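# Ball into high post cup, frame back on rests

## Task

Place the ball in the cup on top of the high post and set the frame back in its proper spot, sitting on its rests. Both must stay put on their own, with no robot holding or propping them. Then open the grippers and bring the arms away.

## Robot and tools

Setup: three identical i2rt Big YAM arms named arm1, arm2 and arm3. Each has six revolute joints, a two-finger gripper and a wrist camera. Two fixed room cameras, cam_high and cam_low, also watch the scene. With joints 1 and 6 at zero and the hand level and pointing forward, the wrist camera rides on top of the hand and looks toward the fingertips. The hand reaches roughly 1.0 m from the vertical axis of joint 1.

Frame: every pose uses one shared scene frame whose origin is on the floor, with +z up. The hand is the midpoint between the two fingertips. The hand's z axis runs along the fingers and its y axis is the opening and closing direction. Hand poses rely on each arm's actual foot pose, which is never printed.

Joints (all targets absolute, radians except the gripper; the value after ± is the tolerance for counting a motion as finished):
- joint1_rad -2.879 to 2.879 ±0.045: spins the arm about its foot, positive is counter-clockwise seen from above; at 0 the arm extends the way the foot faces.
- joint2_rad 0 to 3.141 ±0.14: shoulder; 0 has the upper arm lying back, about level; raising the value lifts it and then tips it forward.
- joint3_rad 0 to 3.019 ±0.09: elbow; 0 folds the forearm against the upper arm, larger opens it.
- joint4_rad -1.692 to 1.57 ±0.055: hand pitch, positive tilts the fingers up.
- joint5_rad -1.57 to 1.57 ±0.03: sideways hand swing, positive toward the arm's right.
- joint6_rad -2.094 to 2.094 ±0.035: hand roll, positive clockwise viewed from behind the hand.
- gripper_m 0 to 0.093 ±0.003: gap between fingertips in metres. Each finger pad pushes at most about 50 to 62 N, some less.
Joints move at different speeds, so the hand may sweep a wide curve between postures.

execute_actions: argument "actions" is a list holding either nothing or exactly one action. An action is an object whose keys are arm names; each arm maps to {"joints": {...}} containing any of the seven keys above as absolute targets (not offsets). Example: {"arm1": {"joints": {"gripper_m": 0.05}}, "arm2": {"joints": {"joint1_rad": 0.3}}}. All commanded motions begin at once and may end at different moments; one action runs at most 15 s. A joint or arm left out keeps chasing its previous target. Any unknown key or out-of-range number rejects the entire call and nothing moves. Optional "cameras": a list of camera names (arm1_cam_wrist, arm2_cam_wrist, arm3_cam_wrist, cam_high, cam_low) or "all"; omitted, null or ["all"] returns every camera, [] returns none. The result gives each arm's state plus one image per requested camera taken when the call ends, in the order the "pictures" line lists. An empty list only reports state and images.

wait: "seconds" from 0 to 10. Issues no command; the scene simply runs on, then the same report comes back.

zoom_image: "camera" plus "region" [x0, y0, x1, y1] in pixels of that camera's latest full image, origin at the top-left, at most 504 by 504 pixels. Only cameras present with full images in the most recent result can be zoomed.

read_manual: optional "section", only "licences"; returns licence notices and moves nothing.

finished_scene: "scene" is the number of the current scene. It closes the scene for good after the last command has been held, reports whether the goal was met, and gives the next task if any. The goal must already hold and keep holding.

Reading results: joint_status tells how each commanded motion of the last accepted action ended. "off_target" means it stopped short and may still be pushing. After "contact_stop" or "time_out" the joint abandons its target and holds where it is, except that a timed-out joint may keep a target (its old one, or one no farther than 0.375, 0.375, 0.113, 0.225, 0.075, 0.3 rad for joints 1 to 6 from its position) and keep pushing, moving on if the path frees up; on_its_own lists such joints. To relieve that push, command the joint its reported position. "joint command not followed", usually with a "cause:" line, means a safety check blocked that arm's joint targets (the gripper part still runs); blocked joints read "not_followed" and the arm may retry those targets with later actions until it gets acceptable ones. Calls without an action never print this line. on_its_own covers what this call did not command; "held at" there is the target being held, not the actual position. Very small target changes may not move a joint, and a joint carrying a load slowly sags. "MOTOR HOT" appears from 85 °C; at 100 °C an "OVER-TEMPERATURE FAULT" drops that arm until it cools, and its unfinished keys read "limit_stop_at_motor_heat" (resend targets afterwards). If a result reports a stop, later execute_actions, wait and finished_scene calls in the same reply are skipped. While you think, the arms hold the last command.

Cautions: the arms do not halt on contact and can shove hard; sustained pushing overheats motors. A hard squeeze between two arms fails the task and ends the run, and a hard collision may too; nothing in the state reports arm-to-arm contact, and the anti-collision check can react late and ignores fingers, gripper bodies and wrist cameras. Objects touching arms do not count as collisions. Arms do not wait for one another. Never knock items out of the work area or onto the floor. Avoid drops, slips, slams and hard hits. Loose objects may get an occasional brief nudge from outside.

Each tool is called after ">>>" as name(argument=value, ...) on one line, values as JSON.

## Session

>>> execute_actions(actions=[])

Scene clock: 0.00 s.
Motor temperatures (°C, as the motors report them): arm1=[25 29 28 28 24 26] | arm2=[25 25 28 28 25 26] | arm3=[27 26 31 26 25 28]
arm1.joint_positions: joint1_rad=+0.123 joint2_rad=+0.634 joint3_rad=+1.423 joint4_rad=-1.183 joint5_rad=-0.033 joint6_rad=+0.397 gripper_m=+0.095
arm1.joint_status: not commanded
arm1.hand: x=+1.1895 y=-0.0270 z=+1.3409 quat_wxyz=(+0.145, +0.827, -0.121, -0.530) (m; scene frame)
arm2.joint_positions: joint1_rad=+0.246 joint2_rad=+0.570 joint3_rad=+1.339 joint4_rad=-1.251 joint5_rad=+0.058 joint6_rad=-0.255 gripper_m=+0.094
arm2.joint_status: not commanded
arm2.hand: x=-0.5720 y=+1.0732 z=+1.3266 quat_wxyz=(-0.431, -0.251, -0.821, +0.279) (m; scene frame)
arm3.joint_positions: joint1_rad=+0.362 joint2_rad=+0.489 joint3_rad=+1.442 joint4_rad=-1.470 joint5_rad=-0.252 joint6_rad=+0.263 gripper_m=+0.094
arm3.joint_status: not commanded
arm3.hand: x=-0.7364 y=-1.1020 z=+1.3728 quat_wxyz=(-0.266, +0.502, -0.697, -0.437) (m; scene frame)
pictures: arm1_cam_wrist, arm2_cam_wrist, arm3_cam_wrist, cam_high, cam_low
Images, in order (width x height): arm1_cam_wrist 504x504, arm2_cam_wrist 504x504, arm3_cam_wrist 504x504, cam_high 504x504, cam_low 504x504.

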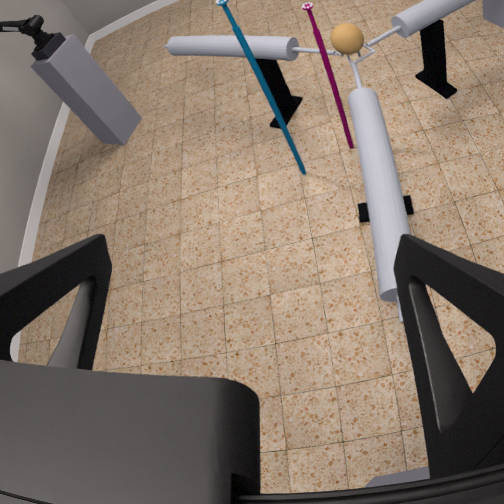

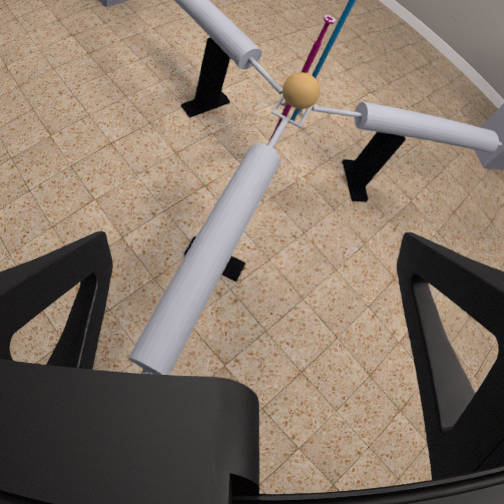

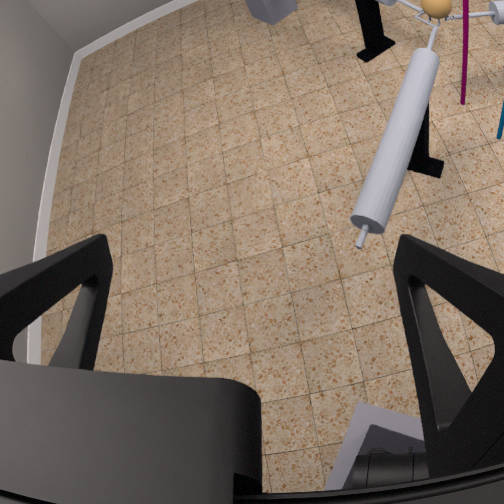

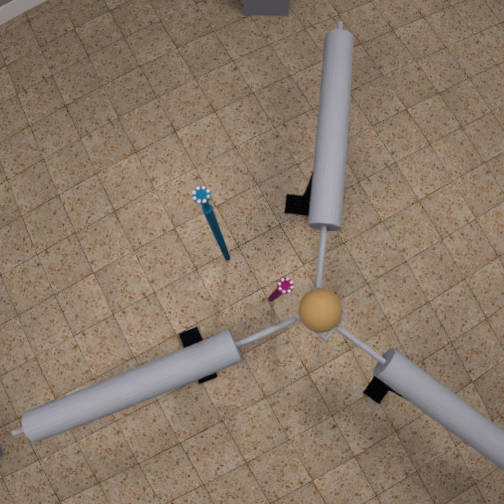

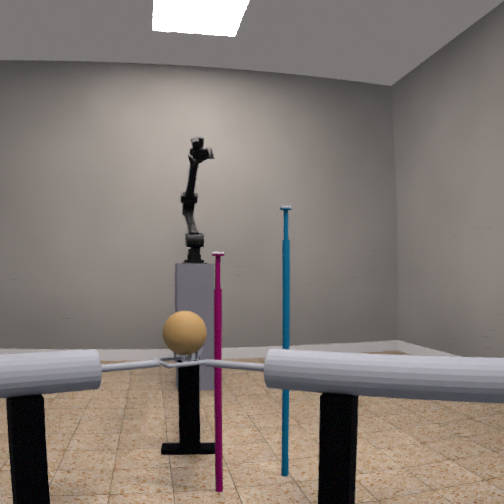

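>>> execute_actions(actions=[{"arm1": {"joints": {"joint1_rad": -0.081, "joint2_rad": 2.275, "joint3_rad": 1.296, "joint4_rad": -0.592, "joint5_rad": 0.0, "joint6_rad": 0.015, "gripper_m": 0.093}}, "arm2": {"joints": {"joint1_rad": 0.429, "joint2_rad": 2.1946, "joint3_rad": 0.4443, "joint4_rad": 0.3316, "joint5_rad": 0.086, "joint6_rad": 0.52, "gripper_m": 0.093}}, "arm3": {"joints": {"joint1_rad": 0.5305, "joint2_rad": 2.487, "joint3_rad": 1.54, "joint4_rad": -0.624, "joint5_rad": 0.0, "joint6_rad": 0.6365, "gripper_m": 0.093}}}], cameras=["arm1_cam_wrist", "arm2_cam_wrist", "arm3_cam_wrist"])

Scene clock: 32.43 s.
Motor temperatures (°C, as the motors report them): arm1=[25 29 30 28 24 26] | arm2=[25 25 30 28 25 26] | arm3=[27 26 32 26 25 28]
arm1.joint_positions: joint1_rad=-0.077 joint2_rad=+2.271 joint3_rad=+1.290 joint4_rad=-0.599 joint5_rad=-0.002 joint6_rad=+0.028 gripper_m=+0.093
arm1.joint_status: all done
arm1.hand: x=+0.9285 y=+0.0604 z=+0.5639 quat_wxyz=(+0.000, +0.997, -0.071, +0.012) (m; scene frame)
arm2.joint_positions: joint1_rad=+0.422 joint2_rad=+2.195 joint3_rad=+0.446 joint4_rad=+0.314 joint5_rad=+0.085 joint6_rad=+0.510 gripper_m=+0.093
arm2.joint_status: all done
arm2.hand: x=-0.5215 y=+1.0905 z=+0.5621 quat_wxyz=(-0.061, -0.542, -0.837, +0.041) (m; scene frame)
arm3.joint_positions: joint1_rad=+0.520 joint2_rad=+2.497 joint3_rad=+1.531 joint4_rad=-0.633 joint5_rad=-0.004 joint6_rad=+0.628 gripper_m=+0.093
arm3.joint_status: all done
arm3.hand: x=-0.6956 y=-0.6802 z=+0.5570 quat_wxyz=(+0.007, +0.431, -0.902, +0.011) (m; scene frame)
pictures: arm1_cam_wrist, arm2_cam_wrist, arm3_cam_wrist
Images, in order (width x height): arm1_cam_wrist 504x504, arm2_cam_wrist 504x504, arm3_cam_wrist 504x504.

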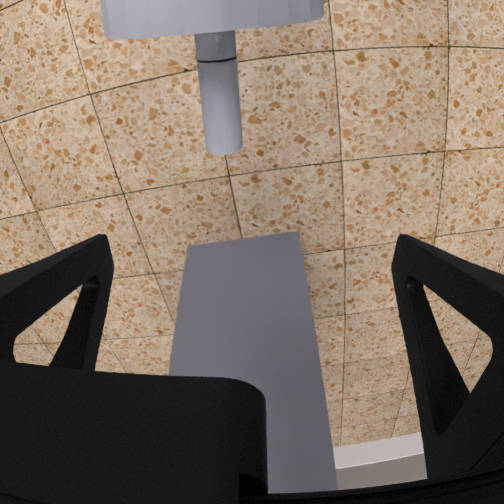

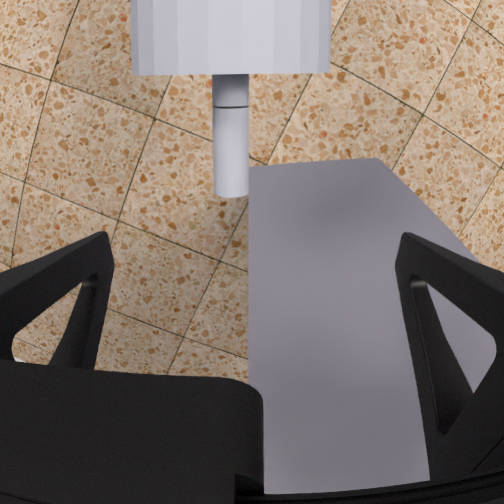

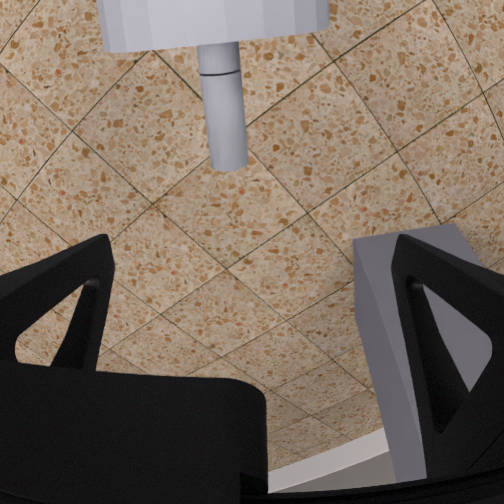

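>>> execute_actions(actions=[{"arm1": {"joints": {"joint1_rad": -0.045, "joint2_rad": 2.5866, "joint3_rad": 1.426, "joint4_rad": -0.41, "joint6_rad": 0.05}}, "arm2": {"joints": {"joint1_rad": 0.474, "joint2_rad": 2.7246, "joint3_rad": 0.7052, "joint4_rad": 0.6007, "joint6_rad": 0.565}}, "arm3": {"joints": {"joint1_rad": 0.5625, "joint2_rad": 2.7956, "joint3_rad": 1.732, "joint4_rad": -0.507, "joint6_rad": 0.668}}}], cameras=["arm1_cam_wrist", "arm2_cam_wrist", "arm3_cam_wrist"])

Scene clock: 41.37 s.
Motor temperatures (°C, as the motors report them): arm1=[25 29 29 28 24 26] | arm2=[25 25 29 28 25 26] | arm3=[27 27 32 26 25 28]
arm1.joint_positions: joint1_rad=-0.047 joint2_rad=+2.547 joint3_rad=+1.426 joint4_rad=-0.410 joint5_rad=+0.003 joint6_rad=+0.043 gripper_m=+0.093
arm1.joint_status: all done
arm1.hand: x=+0.9074 y=+0.0472 z=+0.4473 quat_wxyz=(-0.002, +0.998, -0.064, -0.012) (m; scene frame)
arm2.joint_positions: joint1_rad=+0.490 joint2_rad=+2.505 joint3_rad=+0.665 joint4_rad=+0.631 joint5_rad=+0.142 joint6_rad=+0.511 gripper_m=+0.093
arm2.joint_status: joint2_rad time_out (moved +0.310 of +0.530); joint6_rad time_out (moved +0.001 of +0.055); the others done
arm2.on_its_own: joint2_rad reads +2.505 and still pushes toward +2.725 since a time_out; joint6_rad reads +0.511 and still pushes toward +0.565 since a time_out
arm2.hand: x=-0.4421 y=+1.0505 z=+0.4865 quat_wxyz=(-0.173, -0.515, -0.836, +0.069) (m; scene frame)
arm3.joint_positions: joint1_rad=+0.560 joint2_rad=+2.760 joint3_rad=+1.726 joint4_rad=-0.507 joint5_rad=+0.016 joint6_rad=+0.657 gripper_m=+0.093
arm3.joint_status: all done
arm3.hand: x=-0.7147 y=-0.6535 z=+0.4482 quat_wxyz=(-0.015, +0.436, -0.900, -0.011) (m; scene frame)
pictures: arm1_cam_wrist, arm2_cam_wrist, arm3_cam_wrist
Images, in order (width x height): arm1_cam_wrist 504x504, arm2_cam_wrist 504x504, arm3_cam_wrist 504x504.

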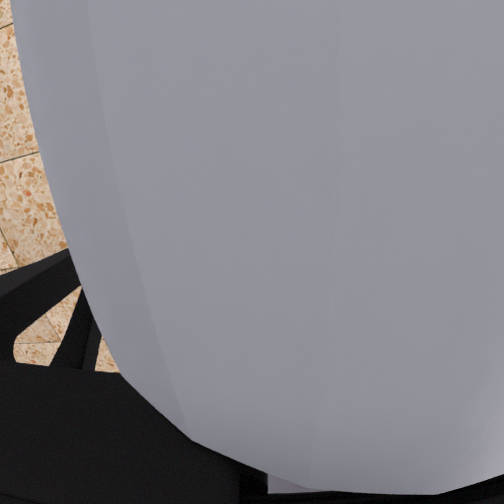

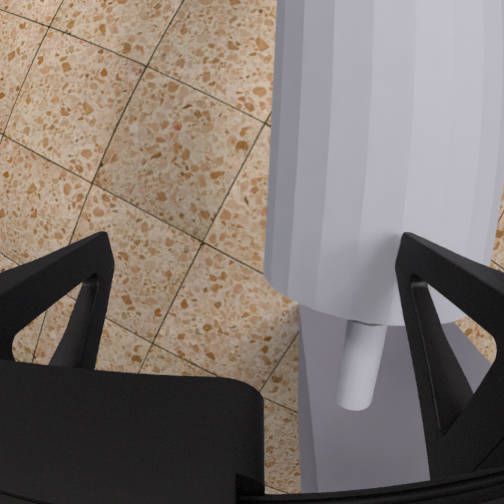

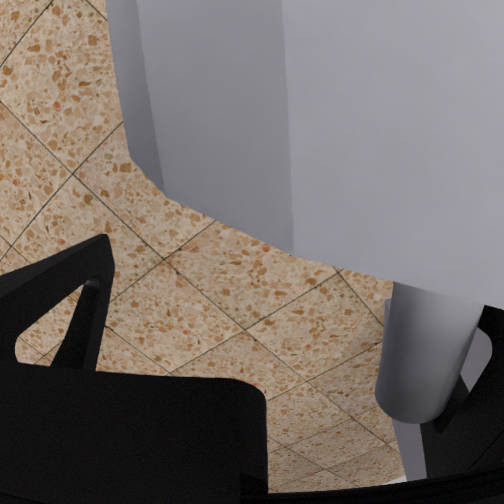

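Arm2 swung wide and pressed on its beam. I'm backing all three arms off now.

>>> execute_actions(actions=[{"arm1": {"joints": {"joint2_rad": 2.275, "joint3_rad": 1.296, "joint4_rad": -0.592}}, "arm2": {"joints": {"joint2_rad": 2.1946, "joint3_rad": 0.4443, "joint4_rad": 0.3316, "joint5_rad": 0.086, "joint6_rad": 0.52}}, "arm3": {"joints": {"joint2_rad": 2.487, "joint3_rad": 1.54, "joint4_rad": -0.624}}}])

Scene clock: 46.13 s.
Motor temperatures (°C, as the motors report them): arm1=[25 29 29 28 24 26] | arm2=[25 25 29 28 26 26] | arm3=[27 27 32 26 25 28]
arm1.joint_positions: joint1_rad=-0.048 joint2_rad=+2.252 joint3_rad=+1.288 joint4_rad=-0.584 joint5_rad=+0.003 joint6_rad=+0.042 gripper_m=+0.093
arm1.joint_status: all done
arm1.hand: x=+0.9183 y=+0.0467 z=+0.5732 quat_wxyz=(-0.002, +0.998, -0.064, -0.004) (m; scene frame)
arm2.joint_positions: joint1_rad=+0.485 joint2_rad=+2.185 joint3_rad=+0.448 joint4_rad=+0.336 joint5_rad=+0.088 joint6_rad=+0.510 gripper_m=+0.093
arm2.joint_status: all done
arm2.hand: x=-0.5032 y=+1.0977 z=+0.5654 quat_wxyz=(-0.079, -0.516, -0.852, +0.041) (m; scene frame)
arm3.joint_positions: joint1_rad=+0.560 joint2_rad=+2.472 joint3_rad=+1.532 joint4_rad=-0.622 joint5_rad=+0.003 joint6_rad=+0.659 gripper_m=+0.093
arm3.joint_status: all done
arm3.hand: x=-0.7171 y=-0.6663 z=+0.5717 quat_wxyz=(-0.005, +0.435, -0.900, -0.005) (m; scene frame)
pictures: arm1_cam_wrist, arm2_cam_wrist, arm3_cam_wrist, cam_high, cam_low
Images, in order (width x height): arm1_cam_wrist 504x504, arm2_cam_wrist 504x504, arm3_cam_wrist 504x504, cam_high 504x504, cam_low 504x504.

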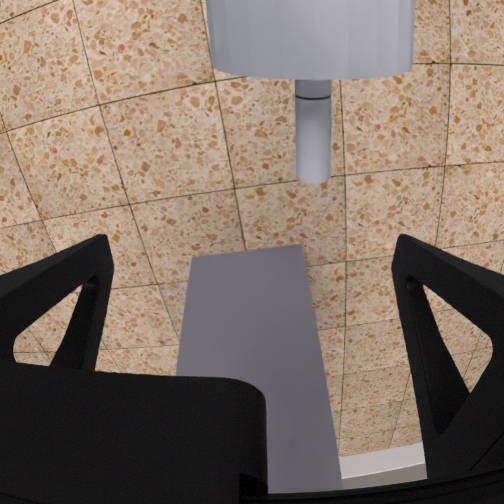

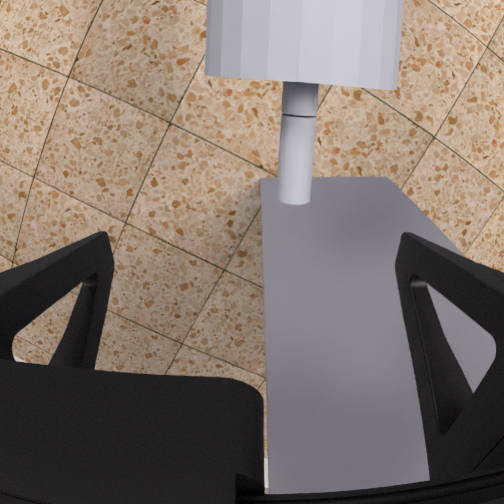

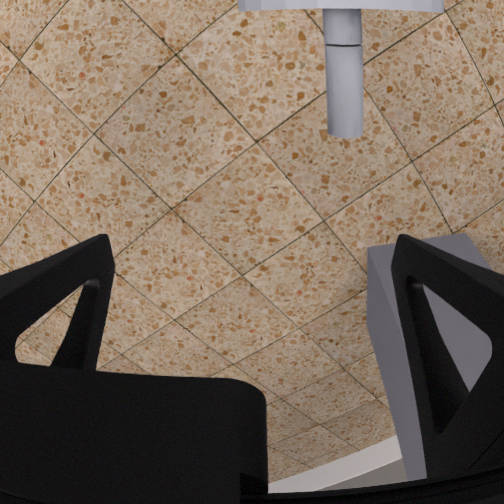

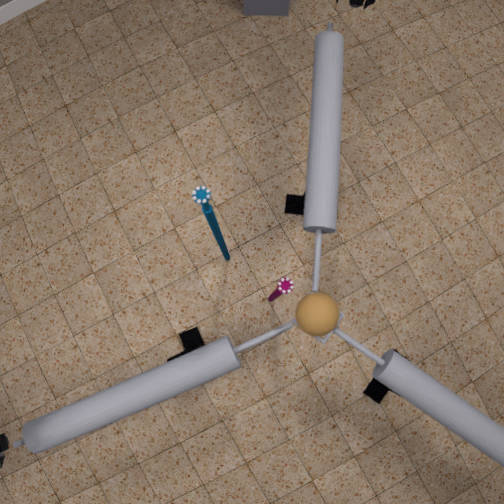

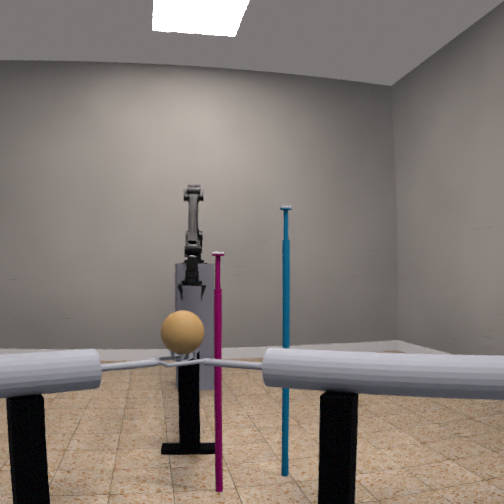

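>>> execute_actions(actions=[{"arm1": {"joints": {"joint1_rad": -0.129, "joint2_rad": 2.431, "joint3_rad": 1.362, "joint4_rad": -0.502, "joint6_rad": -0.079}}, "arm2": {"joints": {"joint1_rad": 0.365, "joint2_rad": 2.4756, "joint3_rad": 0.553, "joint4_rad": 0.504, "joint5_rad": 0.07, "joint6_rad": 0.41}}, "arm3": {"joints": {"joint1_rad": 0.457, "joint2_rad": 2.623, "joint3_rad": 1.58, "joint4_rad": -0.528, "joint6_rad": 0.517}}}], cameras=["arm1_cam_wrist", "arm2_cam_wrist", "arm3_cam_wrist"])

Scene clock: 61.87 s.
Motor temperatures (°C, as the motors report them): arm1=[25 30 29 28 24 26] | arm2=[25 25 28 28 25 26] | arm3=[27 28 32 26 25 28]
arm1.joint_positions: joint1_rad=-0.137 joint2_rad=+2.433 joint3_rad=+1.352 joint4_rad=-0.508 joint5_rad=+0.001 joint6_rad=-0.065 gripper_m=+0.093
arm1.joint_status: all done
arm1.hand: x=+0.9333 y=+0.0923 z=+0.4935 quat_wxyz=(+0.000, +0.998, -0.054, +0.016) (m; scene frame)
arm2.joint_positions: joint1_rad=+0.365 joint2_rad=+2.488 joint3_rad=+0.560 joint4_rad=+0.487 joint5_rad=+0.072 joint6_rad=+0.420 gripper_m=+0.093
arm2.joint_status: all done
arm2.hand: x=-0.5317 y=+1.0830 z=+0.4884 quat_wxyz=(-0.055, -0.528, -0.846, +0.039) (m; scene frame)
arm3.joint_positions: joint1_rad=+0.445 joint2_rad=+2.634 joint3_rad=+1.568 joint4_rad=-0.536 joint5_rad=+0.002 joint6_rad=+0.526 gripper_m=+0.093
arm3.joint_status: all done
arm3.hand: x=-0.6533 y=-0.6963 z=+0.4888 quat_wxyz=(+0.006, +0.443, -0.896, +0.012) (m; scene frame)
pictures: arm1_cam_wrist, arm2_cam_wrist, arm3_cam_wrist
Images, in order (width x height): arm1_cam_wrist 504x504, arm2_cam_wrist 504x504, arm3_cam_wrist 504x504.

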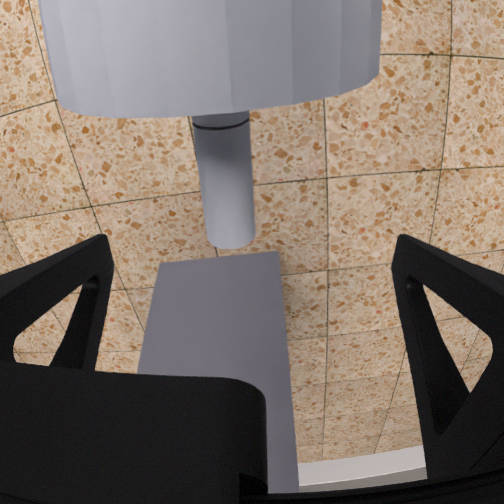

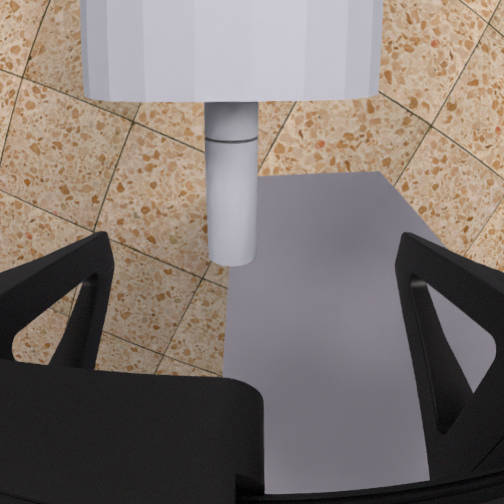

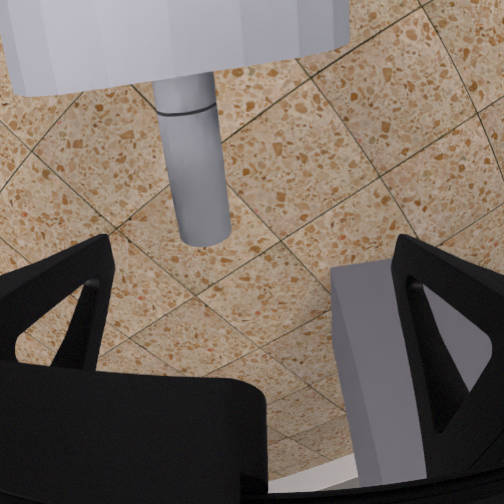

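>>> execute_actions(actions=[])

Scene clock: 78.03 s.
Motor temperatures (°C, as the motors report them): arm1=[25 30 28 28 24 26] | arm2=[25 25 28 28 25 26] | arm3=[27 28 32 26 25 28]
arm1.joint_positions: joint1_rad=-0.137 joint2_rad=+2.433 joint3_rad=+1.352 joint4_rad=-0.508 joint5_rad=+0.001 joint6_rad=-0.066 gripper_m=+0.093
arm1.joint_status: all done
arm1.hand: x=+0.9333 y=+0.0923 z=+0.4935 quat_wxyz=(+0.000, +0.998, -0.054, +0.016) (m; scene frame)
arm2.joint_positions: joint1_rad=+0.365 joint2_rad=+2.488 joint3_rad=+0.560 joint4_rad=+0.487 joint5_rad=+0.072 joint6_rad=+0.420 gripper_m=+0.093
arm2.joint_status: all done
arm2.hand: x=-0.5317 y=+1.0830 z=+0.4884 quat_wxyz=(-0.055, -0.528, -0.846, +0.039) (m; scene frame)
arm3.joint_positions: joint1_rad=+0.445 joint2_rad=+2.634 joint3_rad=+1.568 joint4_rad=-0.536 joint5_rad=+0.002 joint6_rad=+0.526 gripper_m=+0.093
arm3.joint_status: all done
arm3.hand: x=-0.6533 y=-0.6963 z=+0.4888 quat_wxyz=(+0.006, +0.444, -0.896, +0.012) (m; scene frame)
pictures: arm1_cam_wrist, arm2_cam_wrist, arm3_cam_wrist, cam_high, cam_low
Images, in order (width x height): arm1_cam_wrist 504x504, arm2_cam_wrist 504x504, arm3_cam_wrist 504x504, cam_high 504x504, cam_low 504x504.

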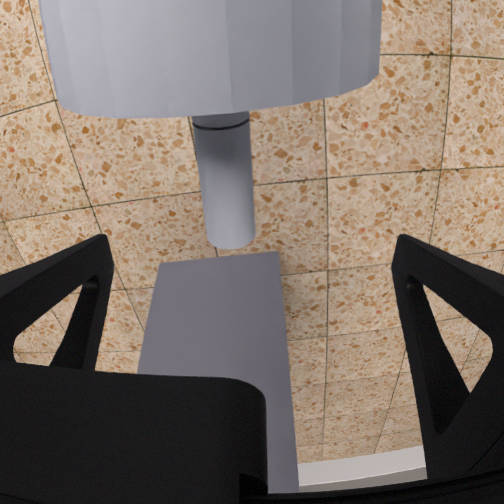

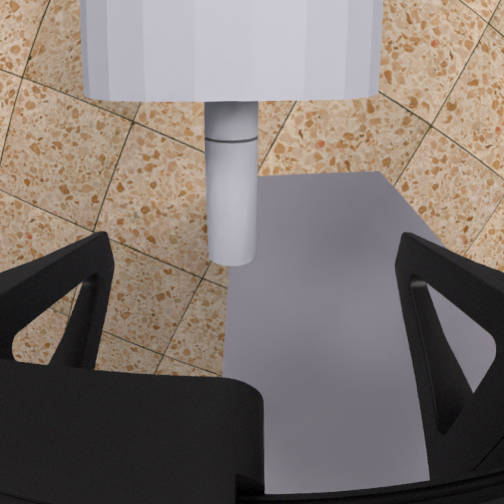

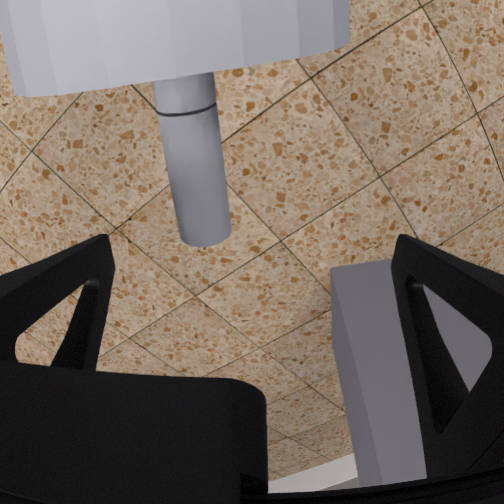

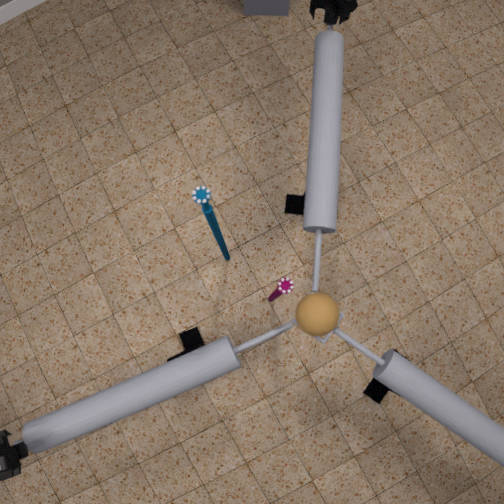

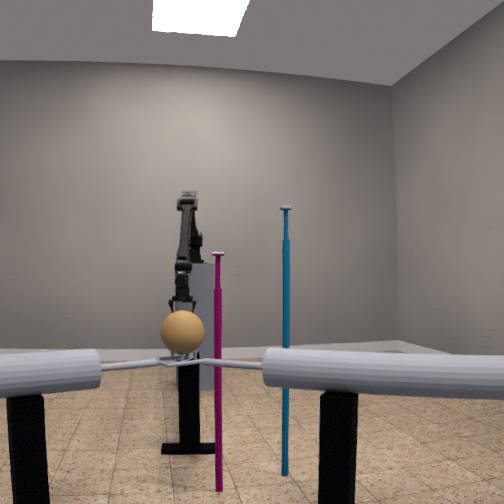

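>>> execute_actions(actions=[{"arm1": {"joints": {"joint1_rad": -0.115, "joint2_rad": 2.398, "joint3_rad": 1.250, "joint4_rad": -0.433, "joint6_rad": -0.044}}, "arm2": {"joints": {"joint1_rad": 0.414, "joint3_rad": 0.546, "joint4_rad": 0.501, "joint5_rad": 0.077, "joint6_rad": 0.469}}, "arm3": {"joints": {"joint1_rad": 0.492, "joint2_rad": 2.613, "joint3_rad": 1.505, "joint4_rad": -0.494, "joint6_rad": 0.573}}}], cameras=["arm1_cam_wrist", "arm2_cam_wrist", "arm3_cam_wrist"])

Scene clock: 101.43 s.
Motor temperatures (°C, as the motors report them): arm1=[25 30 28 28 24 26] | arm2=[25 25 28 28 25 26] | arm3=[27 28 31 26 25 28]
arm1.joint_positions: joint1_rad=-0.120 joint2_rad=+2.397 joint3_rad=+1.252 joint4_rad=-0.443 joint5_rad=+0.001 joint6_rad=-0.057 gripper_m=+0.093
arm1.joint_status: all done
arm1.hand: x=+0.9606 y=+0.0791 z=+0.4946 quat_wxyz=(+0.000, +0.999, -0.050, +0.016) (m; scene frame)
arm2.joint_positions: joint1_rad=+0.408 joint2_rad=+2.488 joint3_rad=+0.560 joint4_rad=+0.487 joint5_rad=+0.075 joint6_rad=+0.459 gripper_m=+0.093
arm2.joint_status: all done
arm2.hand: x=-0.5244 y=+1.0913 z=+0.4886 quat_wxyz=(-0.057, -0.526, -0.848, +0.038) (m; scene frame)
arm3.joint_positions: joint1_rad=+0.489 joint2_rad=+2.617 joint3_rad=+1.506 joint4_rad=-0.503 joint5_rad=+0.002 joint6_rad=+0.564 gripper_m=+0.093
arm3.joint_status: all done
arm3.hand: x=-0.6795 y=-0.7144 z=+0.4868 quat_wxyz=(+0.009, +0.446, -0.895, +0.018) (m; scene frame)
pictures: arm1_cam_wrist, arm2_cam_wrist, arm3_cam_wrist
Images, in order (width x height): arm1_cam_wrist 504x504, arm2_cam_wrist 504x504, arm3_cam_wrist 504x504.

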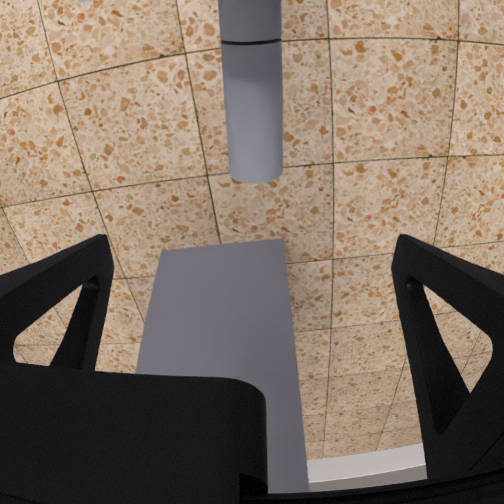

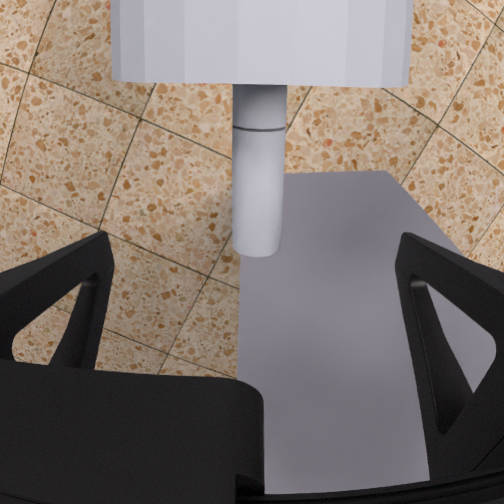

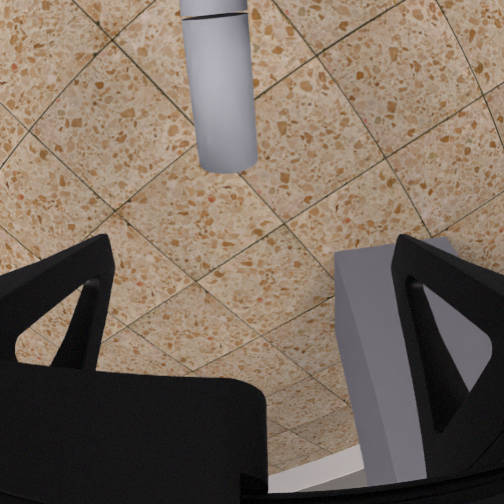

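>>> execute_actions(actions=[{"arm1": {"joints": {"joint2_rad": 2.570, "joint3_rad": 1.373, "joint4_rad": -0.383}}, "arm2": {"joints": {"joint2_rad": 2.601, "joint3_rad": 0.623, "joint4_rad": 0.537}}, "arm3": {"joints": {"joint1_rad": 0.494, "joint2_rad": 2.786, "joint3_rad": 1.677, "joint4_rad": -0.493, "joint6_rad": 0.515}}}], cameras=["arm1_cam_wrist", "arm2_cam_wrist", "arm3_cam_wrist"])

Scene clock: 126.27 s.
Motor temperatures (°C, as the motors report them): arm1=[25 30 28 28 24 26] | arm2=[25 25 28 28 25 26] | arm3=[27 28 31 26 25 28]
arm1.joint_positions: joint1_rad=-0.120 joint2_rad=+2.567 joint3_rad=+1.368 joint4_rad=-0.387 joint5_rad=+0.001 joint6_rad=-0.057 gripper_m=+0.093
arm1.joint_status: all done
arm1.hand: x=+0.9498 y=+0.0810 z=+0.4287 quat_wxyz=(+0.000, +0.999, -0.051, +0.015) (m; scene frame)
arm2.joint_positions: joint1_rad=+0.408 joint2_rad=+2.605 joint3_rad=+0.624 joint4_rad=+0.524 joint5_rad=+0.075 joint6_rad=+0.460 gripper_m=+0.093
arm2.joint_status: all done
arm2.hand: x=-0.5281 y=+1.0945 z=+0.4545 quat_wxyz=(-0.049, -0.527, -0.848, +0.037) (m; scene frame)
arm3.joint_positions: joint1_rad=+0.490 joint2_rad=+2.777 joint3_rad=+1.660 joint4_rad=-0.495 joint5_rad=+0.004 joint6_rad=+0.524 gripper_m=+0.093
arm3.joint_status: all done
arm3.hand: x=-0.6781 y=-0.6993 z=+0.4266 quat_wxyz=(+0.008, +0.464, -0.886, +0.017) (m; scene frame)
pictures: arm1_cam_wrist, arm2_cam_wrist, arm3_cam_wrist
Images, in order (width x height): arm1_cam_wrist 504x504, arm2_cam_wrist 504x504, arm3_cam_wrist 504x504.

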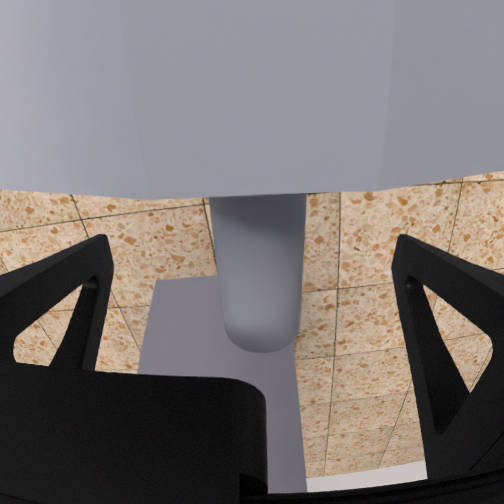

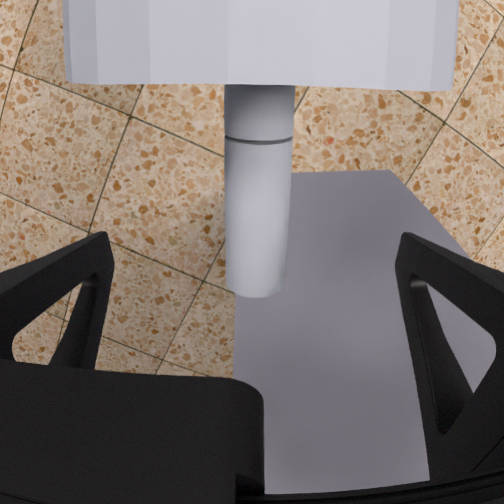

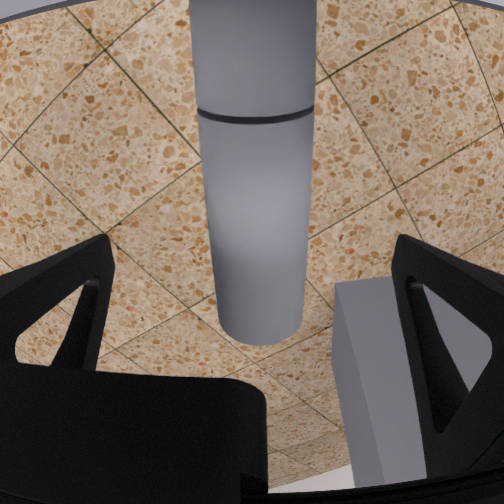

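>>> execute_actions(actions=[{"arm2": {"joints": {"joint2_rad": 2.705, "joint3_rad": 0.692, "joint4_rad": 0.572}}}], cameras=["arm2_cam_wrist"])

>>> execute_actions(actions=[{"arm1": {"joints": {"gripper_m": 0.0}}, "arm2": {"joints": {"gripper_m": 0.0}}, "arm3": {"joints": {"gripper_m": 0.0}}}])

Scene clock: 131.30 s.
Motor temperatures (°C, as the motors report them): arm1=[25 30 28 28 24 26] | arm2=[25 25 28 28 25 26] | arm3=[27 28 31 26 25 28]
arm1.joint_positions: joint1_rad=-0.120 joint2_rad=+2.567 joint3_rad=+1.368 joint4_rad=-0.387 joint5_rad=+0.001 joint6_rad=-0.057 gripper_m=+0.093
arm1.joint_status: not commanded
arm1.hand: x=+0.9498 y=+0.0810 z=+0.4287 quat_wxyz=(+0.000, +0.999, -0.051, +0.015) (m; scene frame)
arm2.joint_positions: joint1_rad=+0.408 joint2_rad=+2.707 joint3_rad=+0.692 joint4_rad=+0.559 joint5_rad=+0.075 joint6_rad=+0.460 gripper_m=+0.093
arm2.joint_status: all done
arm2.hand: x=-0.5277 y=+1.0946 z=+0.4226 quat_wxyz=(-0.049, -0.527, -0.848, +0.037) (m; scene frame)
arm3.joint_positions: joint1_rad=+0.490 joint2_rad=+2.777 joint3_rad=+1.660 joint4_rad=-0.495 joint5_rad=+0.004 joint6_rad=+0.524 gripper_m=+0.093
arm3.joint_status: not commanded
arm3.hand: x=-0.6781 y=-0.6993 z=+0.4266 quat_wxyz=(+0.008, +0.464, -0.886, +0.017) (m; scene frame)
pictures: arm2_cam_wrist
Images, in order (width x height): arm2_cam_wrist 504x504.

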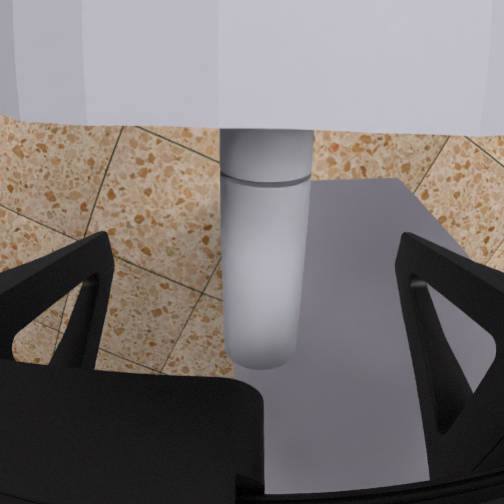

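Scene clock: 132.00 s.
Motor temperatures (°C, as the motors report them): arm1=[25 30 28 28 24 26] | arm2=[25 25 28 28 25 26] | arm3=[27 28 31 26 25 28]
arm1.joint_positions: joint1_rad=-0.120 joint2_rad=+2.567 joint3_rad=+1.368 joint4_rad=-0.386 joint5_rad=+0.002 joint6_rad=-0.056 gripper_m=+0.017
arm1.joint_status: gripper_m off_target (ended at +0.017, target +0.000)
arm1.hand: x=+0.9498 y=+0.0812 z=+0.4287 quat_wxyz=(-0.001, +0.999, -0.051, +0.015) (m; scene frame)
arm2.joint_positions: joint1_rad=+0.408 joint2_rad=+2.707 joint3_rad=+0.692 joint4_rad=+0.559 joint5_rad=+0.077 joint6_rad=+0.468 gripper_m=+0.018
arm2.joint_status: gripper_m off_target (ended at +0.018, target +0.000)
arm2.hand: x=-0.5277 y=+1.0942 z=+0.4226 quat_wxyz=(-0.050, -0.530, -0.846, +0.038) (m; scene frame)
arm3.joint_positions: joint1_rad=+0.490 joint2_rad=+2.777 joint3_rad=+1.660 joint4_rad=-0.495 joint5_rad=+0.004 joint6_rad=+0.522 gripper_m=+0.017
arm3.joint_status: gripper_m off_target (ended at +0.017, target +0.000)
arm3.hand: x=-0.6781 y=-0.6993 z=+0.4266 quat_wxyz=(+0.008, +0.465, -0.885, +0.017) (m; scene frame)
pictures: arm1_cam_wrist, arm2_cam_wrist, arm3_cam_wrist, cam_high, cam_low
Images, in order (width x height): arm1_cam_wrist 504x504, arm2_cam_wrist 504x504, arm3_cam_wrist 504x504, cam_high 504x504, cam_low 504x504.

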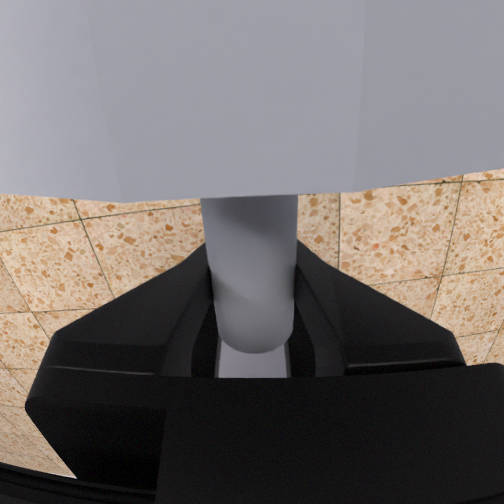

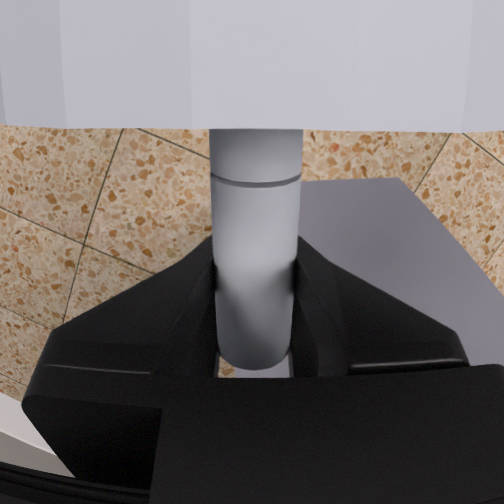

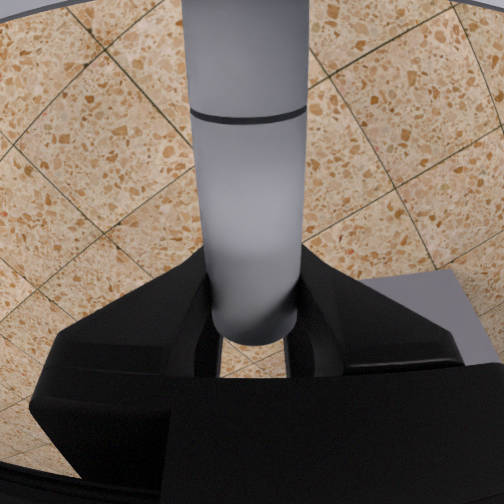

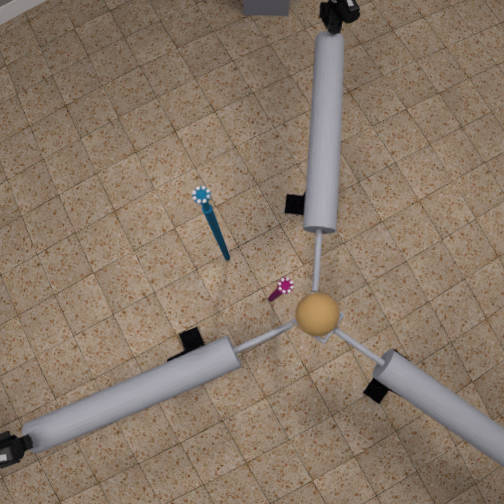

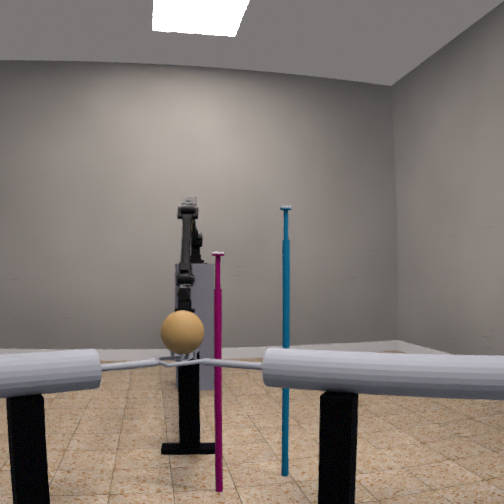

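>>> execute_actions(actions=[{"arm1": {"joints": {"joint2_rad": 2.346, "joint3_rad": 1.266, "joint4_rad": -0.505}}, "arm2": {"joints": {"joint2_rad": 2.368, "joint3_rad": 0.505, "joint4_rad": 0.413}}, "arm3": {"joints": {"joint2_rad": 2.553, "joint3_rad": 1.512, "joint4_rad": -0.563}}}], cameras=["cam_high", "cam_low"])

Scene clock: 211.37 s.
Motor temperatures (°C, as the motors report them): arm1=[25 31 27 28 24 26] | arm2=[25 25 27 28 25 26] | arm3=[27 29 31 26 25 28]
arm1.joint_positions: joint1_rad=-0.114 joint2_rad=+2.363 joint3_rad=+1.267 joint4_rad=-0.496 joint5_rad=+0.001 joint6_rad=-0.054 gripper_m=+0.017
arm1.joint_status: all done
arm1.hand: x=+0.9511 y=+0.0771 z=+0.5138 quat_wxyz=(+0.000, +0.999, -0.048, +0.018) (m; scene frame)
arm2.joint_positions: joint1_rad=+0.408 joint2_rad=+2.395 joint3_rad=+0.519 joint4_rad=+0.423 joint5_rad=+0.077 joint6_rad=+0.469 gripper_m=+0.018
arm2.joint_status: all done
arm2.hand: x=-0.5262 y=+1.0918 z=+0.5128 quat_wxyz=(-0.051, -0.531, -0.845, +0.038) (m; scene frame)
arm3.joint_positions: joint1_rad=+0.490 joint2_rad=+2.569 joint3_rad=+1.511 joint4_rad=-0.556 joint5_rad=+0.001 joint6_rad=+0.514 gripper_m=+0.017
arm3.joint_status: all done
arm3.hand: x=-0.6789 y=-0.7031 z=+0.5134 quat_wxyz=(+0.010, +0.468, -0.883, +0.018) (m; scene frame)
pictures: cam_high, cam_low
Images, in order (width x height): cam_high 504x504, cam_low 504x504.

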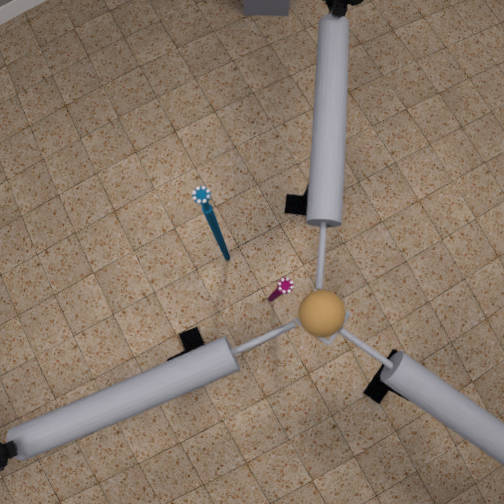

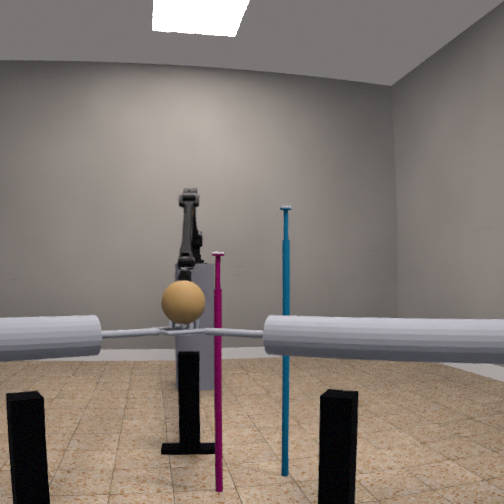

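>>> execute_actions(actions=[{"arm1": {"joints": {"joint2_rad": 2.168, "joint3_rad": 1.226, "joint4_rad": -0.643}}, "arm2": {"joints": {"joint2_rad": 2.020, "joint3_rad": 0.404, "joint4_rad": 0.166}}, "arm3": {"joints": {"joint2_rad": 2.379, "joint3_rad": 1.438, "joint4_rad": -0.664}}}], cameras=[])

>>> execute_actions(actions=[{"arm1": {"joints": {"joint2_rad": 1.860, "joint3_rad": 1.286, "joint4_rad": -1.010}}, "arm2": {"joints": {"joint2_rad": 1.264, "joint3_rad": 0.435, "joint4_rad": -0.621}}, "arm3": {"joints": {"joint2_rad": 2.063, "joint3_rad": 1.425, "joint4_rad": -0.966}}}], cameras=["cam_high", "cam_low"])

Scene clock: 217.57 s.
Motor temperatures (°C, as the motors report them): arm1=[25 31 27 28 24 26] | arm2=[25 25 27 28 25 26] | arm3=[27 29 31 26 25 28]
arm1.joint_positions: joint1_rad=-0.116 joint2_rad=+2.184 joint3_rad=+1.225 joint4_rad=-0.634 joint5_rad=+0.004 joint6_rad=-0.054 gripper_m=+0.017
arm1.joint_status: all done
arm1.hand: x=+0.9494 y=+0.0786 z=+0.5938 quat_wxyz=(-0.001, +0.999, -0.049, +0.019) (m; scene frame)
arm2.joint_positions: joint1_rad=+0.408 joint2_rad=+2.046 joint3_rad=+0.410 joint4_rad=+0.179 joint5_rad=+0.074 joint6_rad=+0.469 gripper_m=+0.018
arm2.joint_status: all done
arm2.hand: x=-0.5273 y=+1.0922 z=+0.5940 quat_wxyz=(-0.049, -0.531, -0.845, +0.036) (m; scene frame)
arm3.joint_positions: joint1_rad=+0.494 joint2_rad=+2.396 joint3_rad=+1.434 joint4_rad=-0.654 joint5_rad=+0.004 joint6_rad=+0.521 gripper_m=+0.017
arm3.joint_status: all done
arm3.hand: x=-0.6812 y=-0.7032 z=+0.5920 quat_wxyz=(+0.009, +0.468, -0.884, +0.019) (m; scene frame)
pictures: none
No camera images: the call's "cameras" was empty. Leave "cameras" out to get every camera's image.

Scene clock: 218.93 s.
Motor temperatures (°C, as the motors report them): arm1=[25 31 27 28 24 26] | arm2=[25 25 27 28 25 26] | arm3=[27 29 31 26 25 28]
arm1.joint_positions: joint1_rad=-0.123 joint2_rad=+1.865 joint3_rad=+1.257 joint4_rad=-0.990 joint5_rad=+0.009 joint6_rad=-0.052 gripper_m=+0.017
arm1.joint_status: all done
arm1.hand: x=+0.9530 y=+0.0825 z=+0.7608 quat_wxyz=(-0.004, +0.998, -0.054, +0.021) (m; scene frame)
arm2.joint_positions: joint1_rad=+0.414 joint2_rad=+1.283 joint3_rad=+0.416 joint4_rad=-0.583 joint5_rad=+0.069 joint6_rad=+0.476 gripper_m=+0.018
arm2.joint_status: all done
arm2.hand: x=-0.5269 y=+1.0926 z=+0.7612 quat_wxyz=(-0.054, -0.531, -0.845, +0.034) (m; scene frame)
arm3.joint_positions: joint1_rad=+0.490 joint2_rad=+2.072 joint3_rad=+1.410 joint4_rad=-0.959 joint5_rad=+0.005 joint6_rad=+0.524 gripper_m=+0.017
arm3.joint_status: all done
arm3.hand: x=-0.6792 y=-0.7052 z=+0.7631 quat_wxyz=(+0.010, +0.465, -0.885, +0.022) (m; scene frame)
pictures: cam_high, cam_low
Images, in order (width x height): cam_high 504x504, cam_low 504x504.

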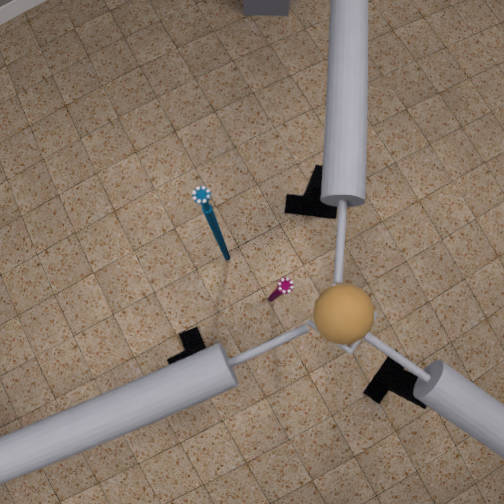

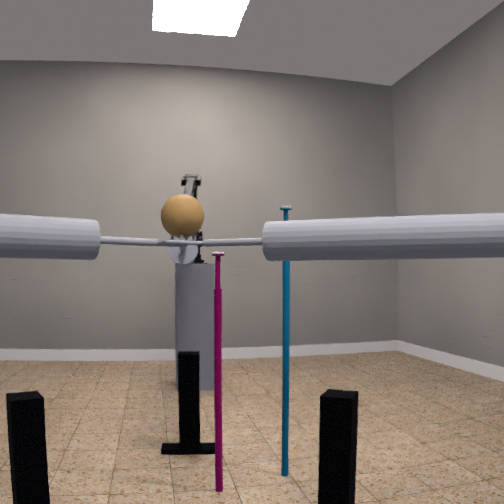

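>>> execute_actions(actions=[{"arm1": {"joints": {"joint1_rad": 0.056, "joint2_rad": 1.597, "joint3_rad": 1.450, "joint4_rad": -1.438, "joint6_rad": 0.122}}, "arm2": {"joints": {"joint1_rad": 0.248, "joint2_rad": 1.191, "joint3_rad": 0.948, "joint4_rad": -1.207, "joint5_rad": 0.053, "joint6_rad": 0.305}}, "arm3": {"joints": {"joint1_rad": 0.409, "joint2_rad": 1.640, "joint3_rad": 1.328, "joint4_rad": -1.293, "joint6_rad": 0.439}}}], cameras=["cam_high", "cam_low"])

Scene clock: 248.30 s.
Motor temperatures (°C, as the motors report them): arm1=[25 31 30 28 24 26] | arm2=[25 25 29 28 25 26] | arm3=[27 29 32 26 25 28]
arm1.joint_positions: joint1_rad=+0.052 joint2_rad=+1.608 joint3_rad=+1.395 joint4_rad=-1.422 joint5_rad=+0.005 joint6_rad=+0.112 gripper_m=+0.017
arm1.joint_status: all done
arm1.hand: x=+0.9863 y=-0.0054 z=+0.9321 quat_wxyz=(-0.005, +0.998, -0.049, +0.039) (m; scene frame)
arm2.joint_positions: joint1_rad=+0.256 joint2_rad=+1.212 joint3_rad=+0.892 joint4_rad=-1.168 joint5_rad=+0.056 joint6_rad=+0.321 gripper_m=+0.018
arm2.joint_status: all done
arm2.hand: x=-0.4984 y=+1.0061 z=+0.9260 quat_wxyz=(-0.030, -0.532, -0.846, +0.032) (m; scene frame)
arm3.joint_positions: joint1_rad=+0.416 joint2_rad=+1.657 joint3_rad=+1.317 joint4_rad=-1.284 joint5_rad=-0.001 joint6_rad=+0.449 gripper_m=+0.017
arm3.joint_status: all done
arm3.hand: x=-0.6526 y=-0.7927 z=+0.9421 quat_wxyz=(+0.015, +0.465, -0.885, +0.020) (m; scene frame)
pictures: cam_high, cam_low
Images, in order (width x height): cam_high 504x504, cam_low 504x504.

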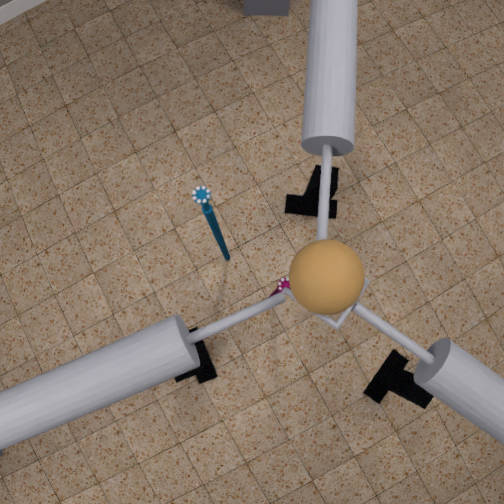

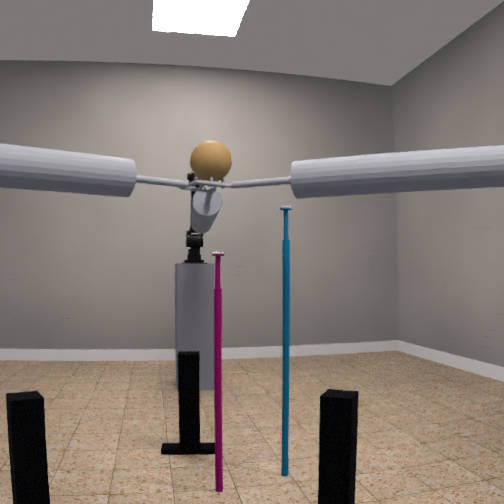

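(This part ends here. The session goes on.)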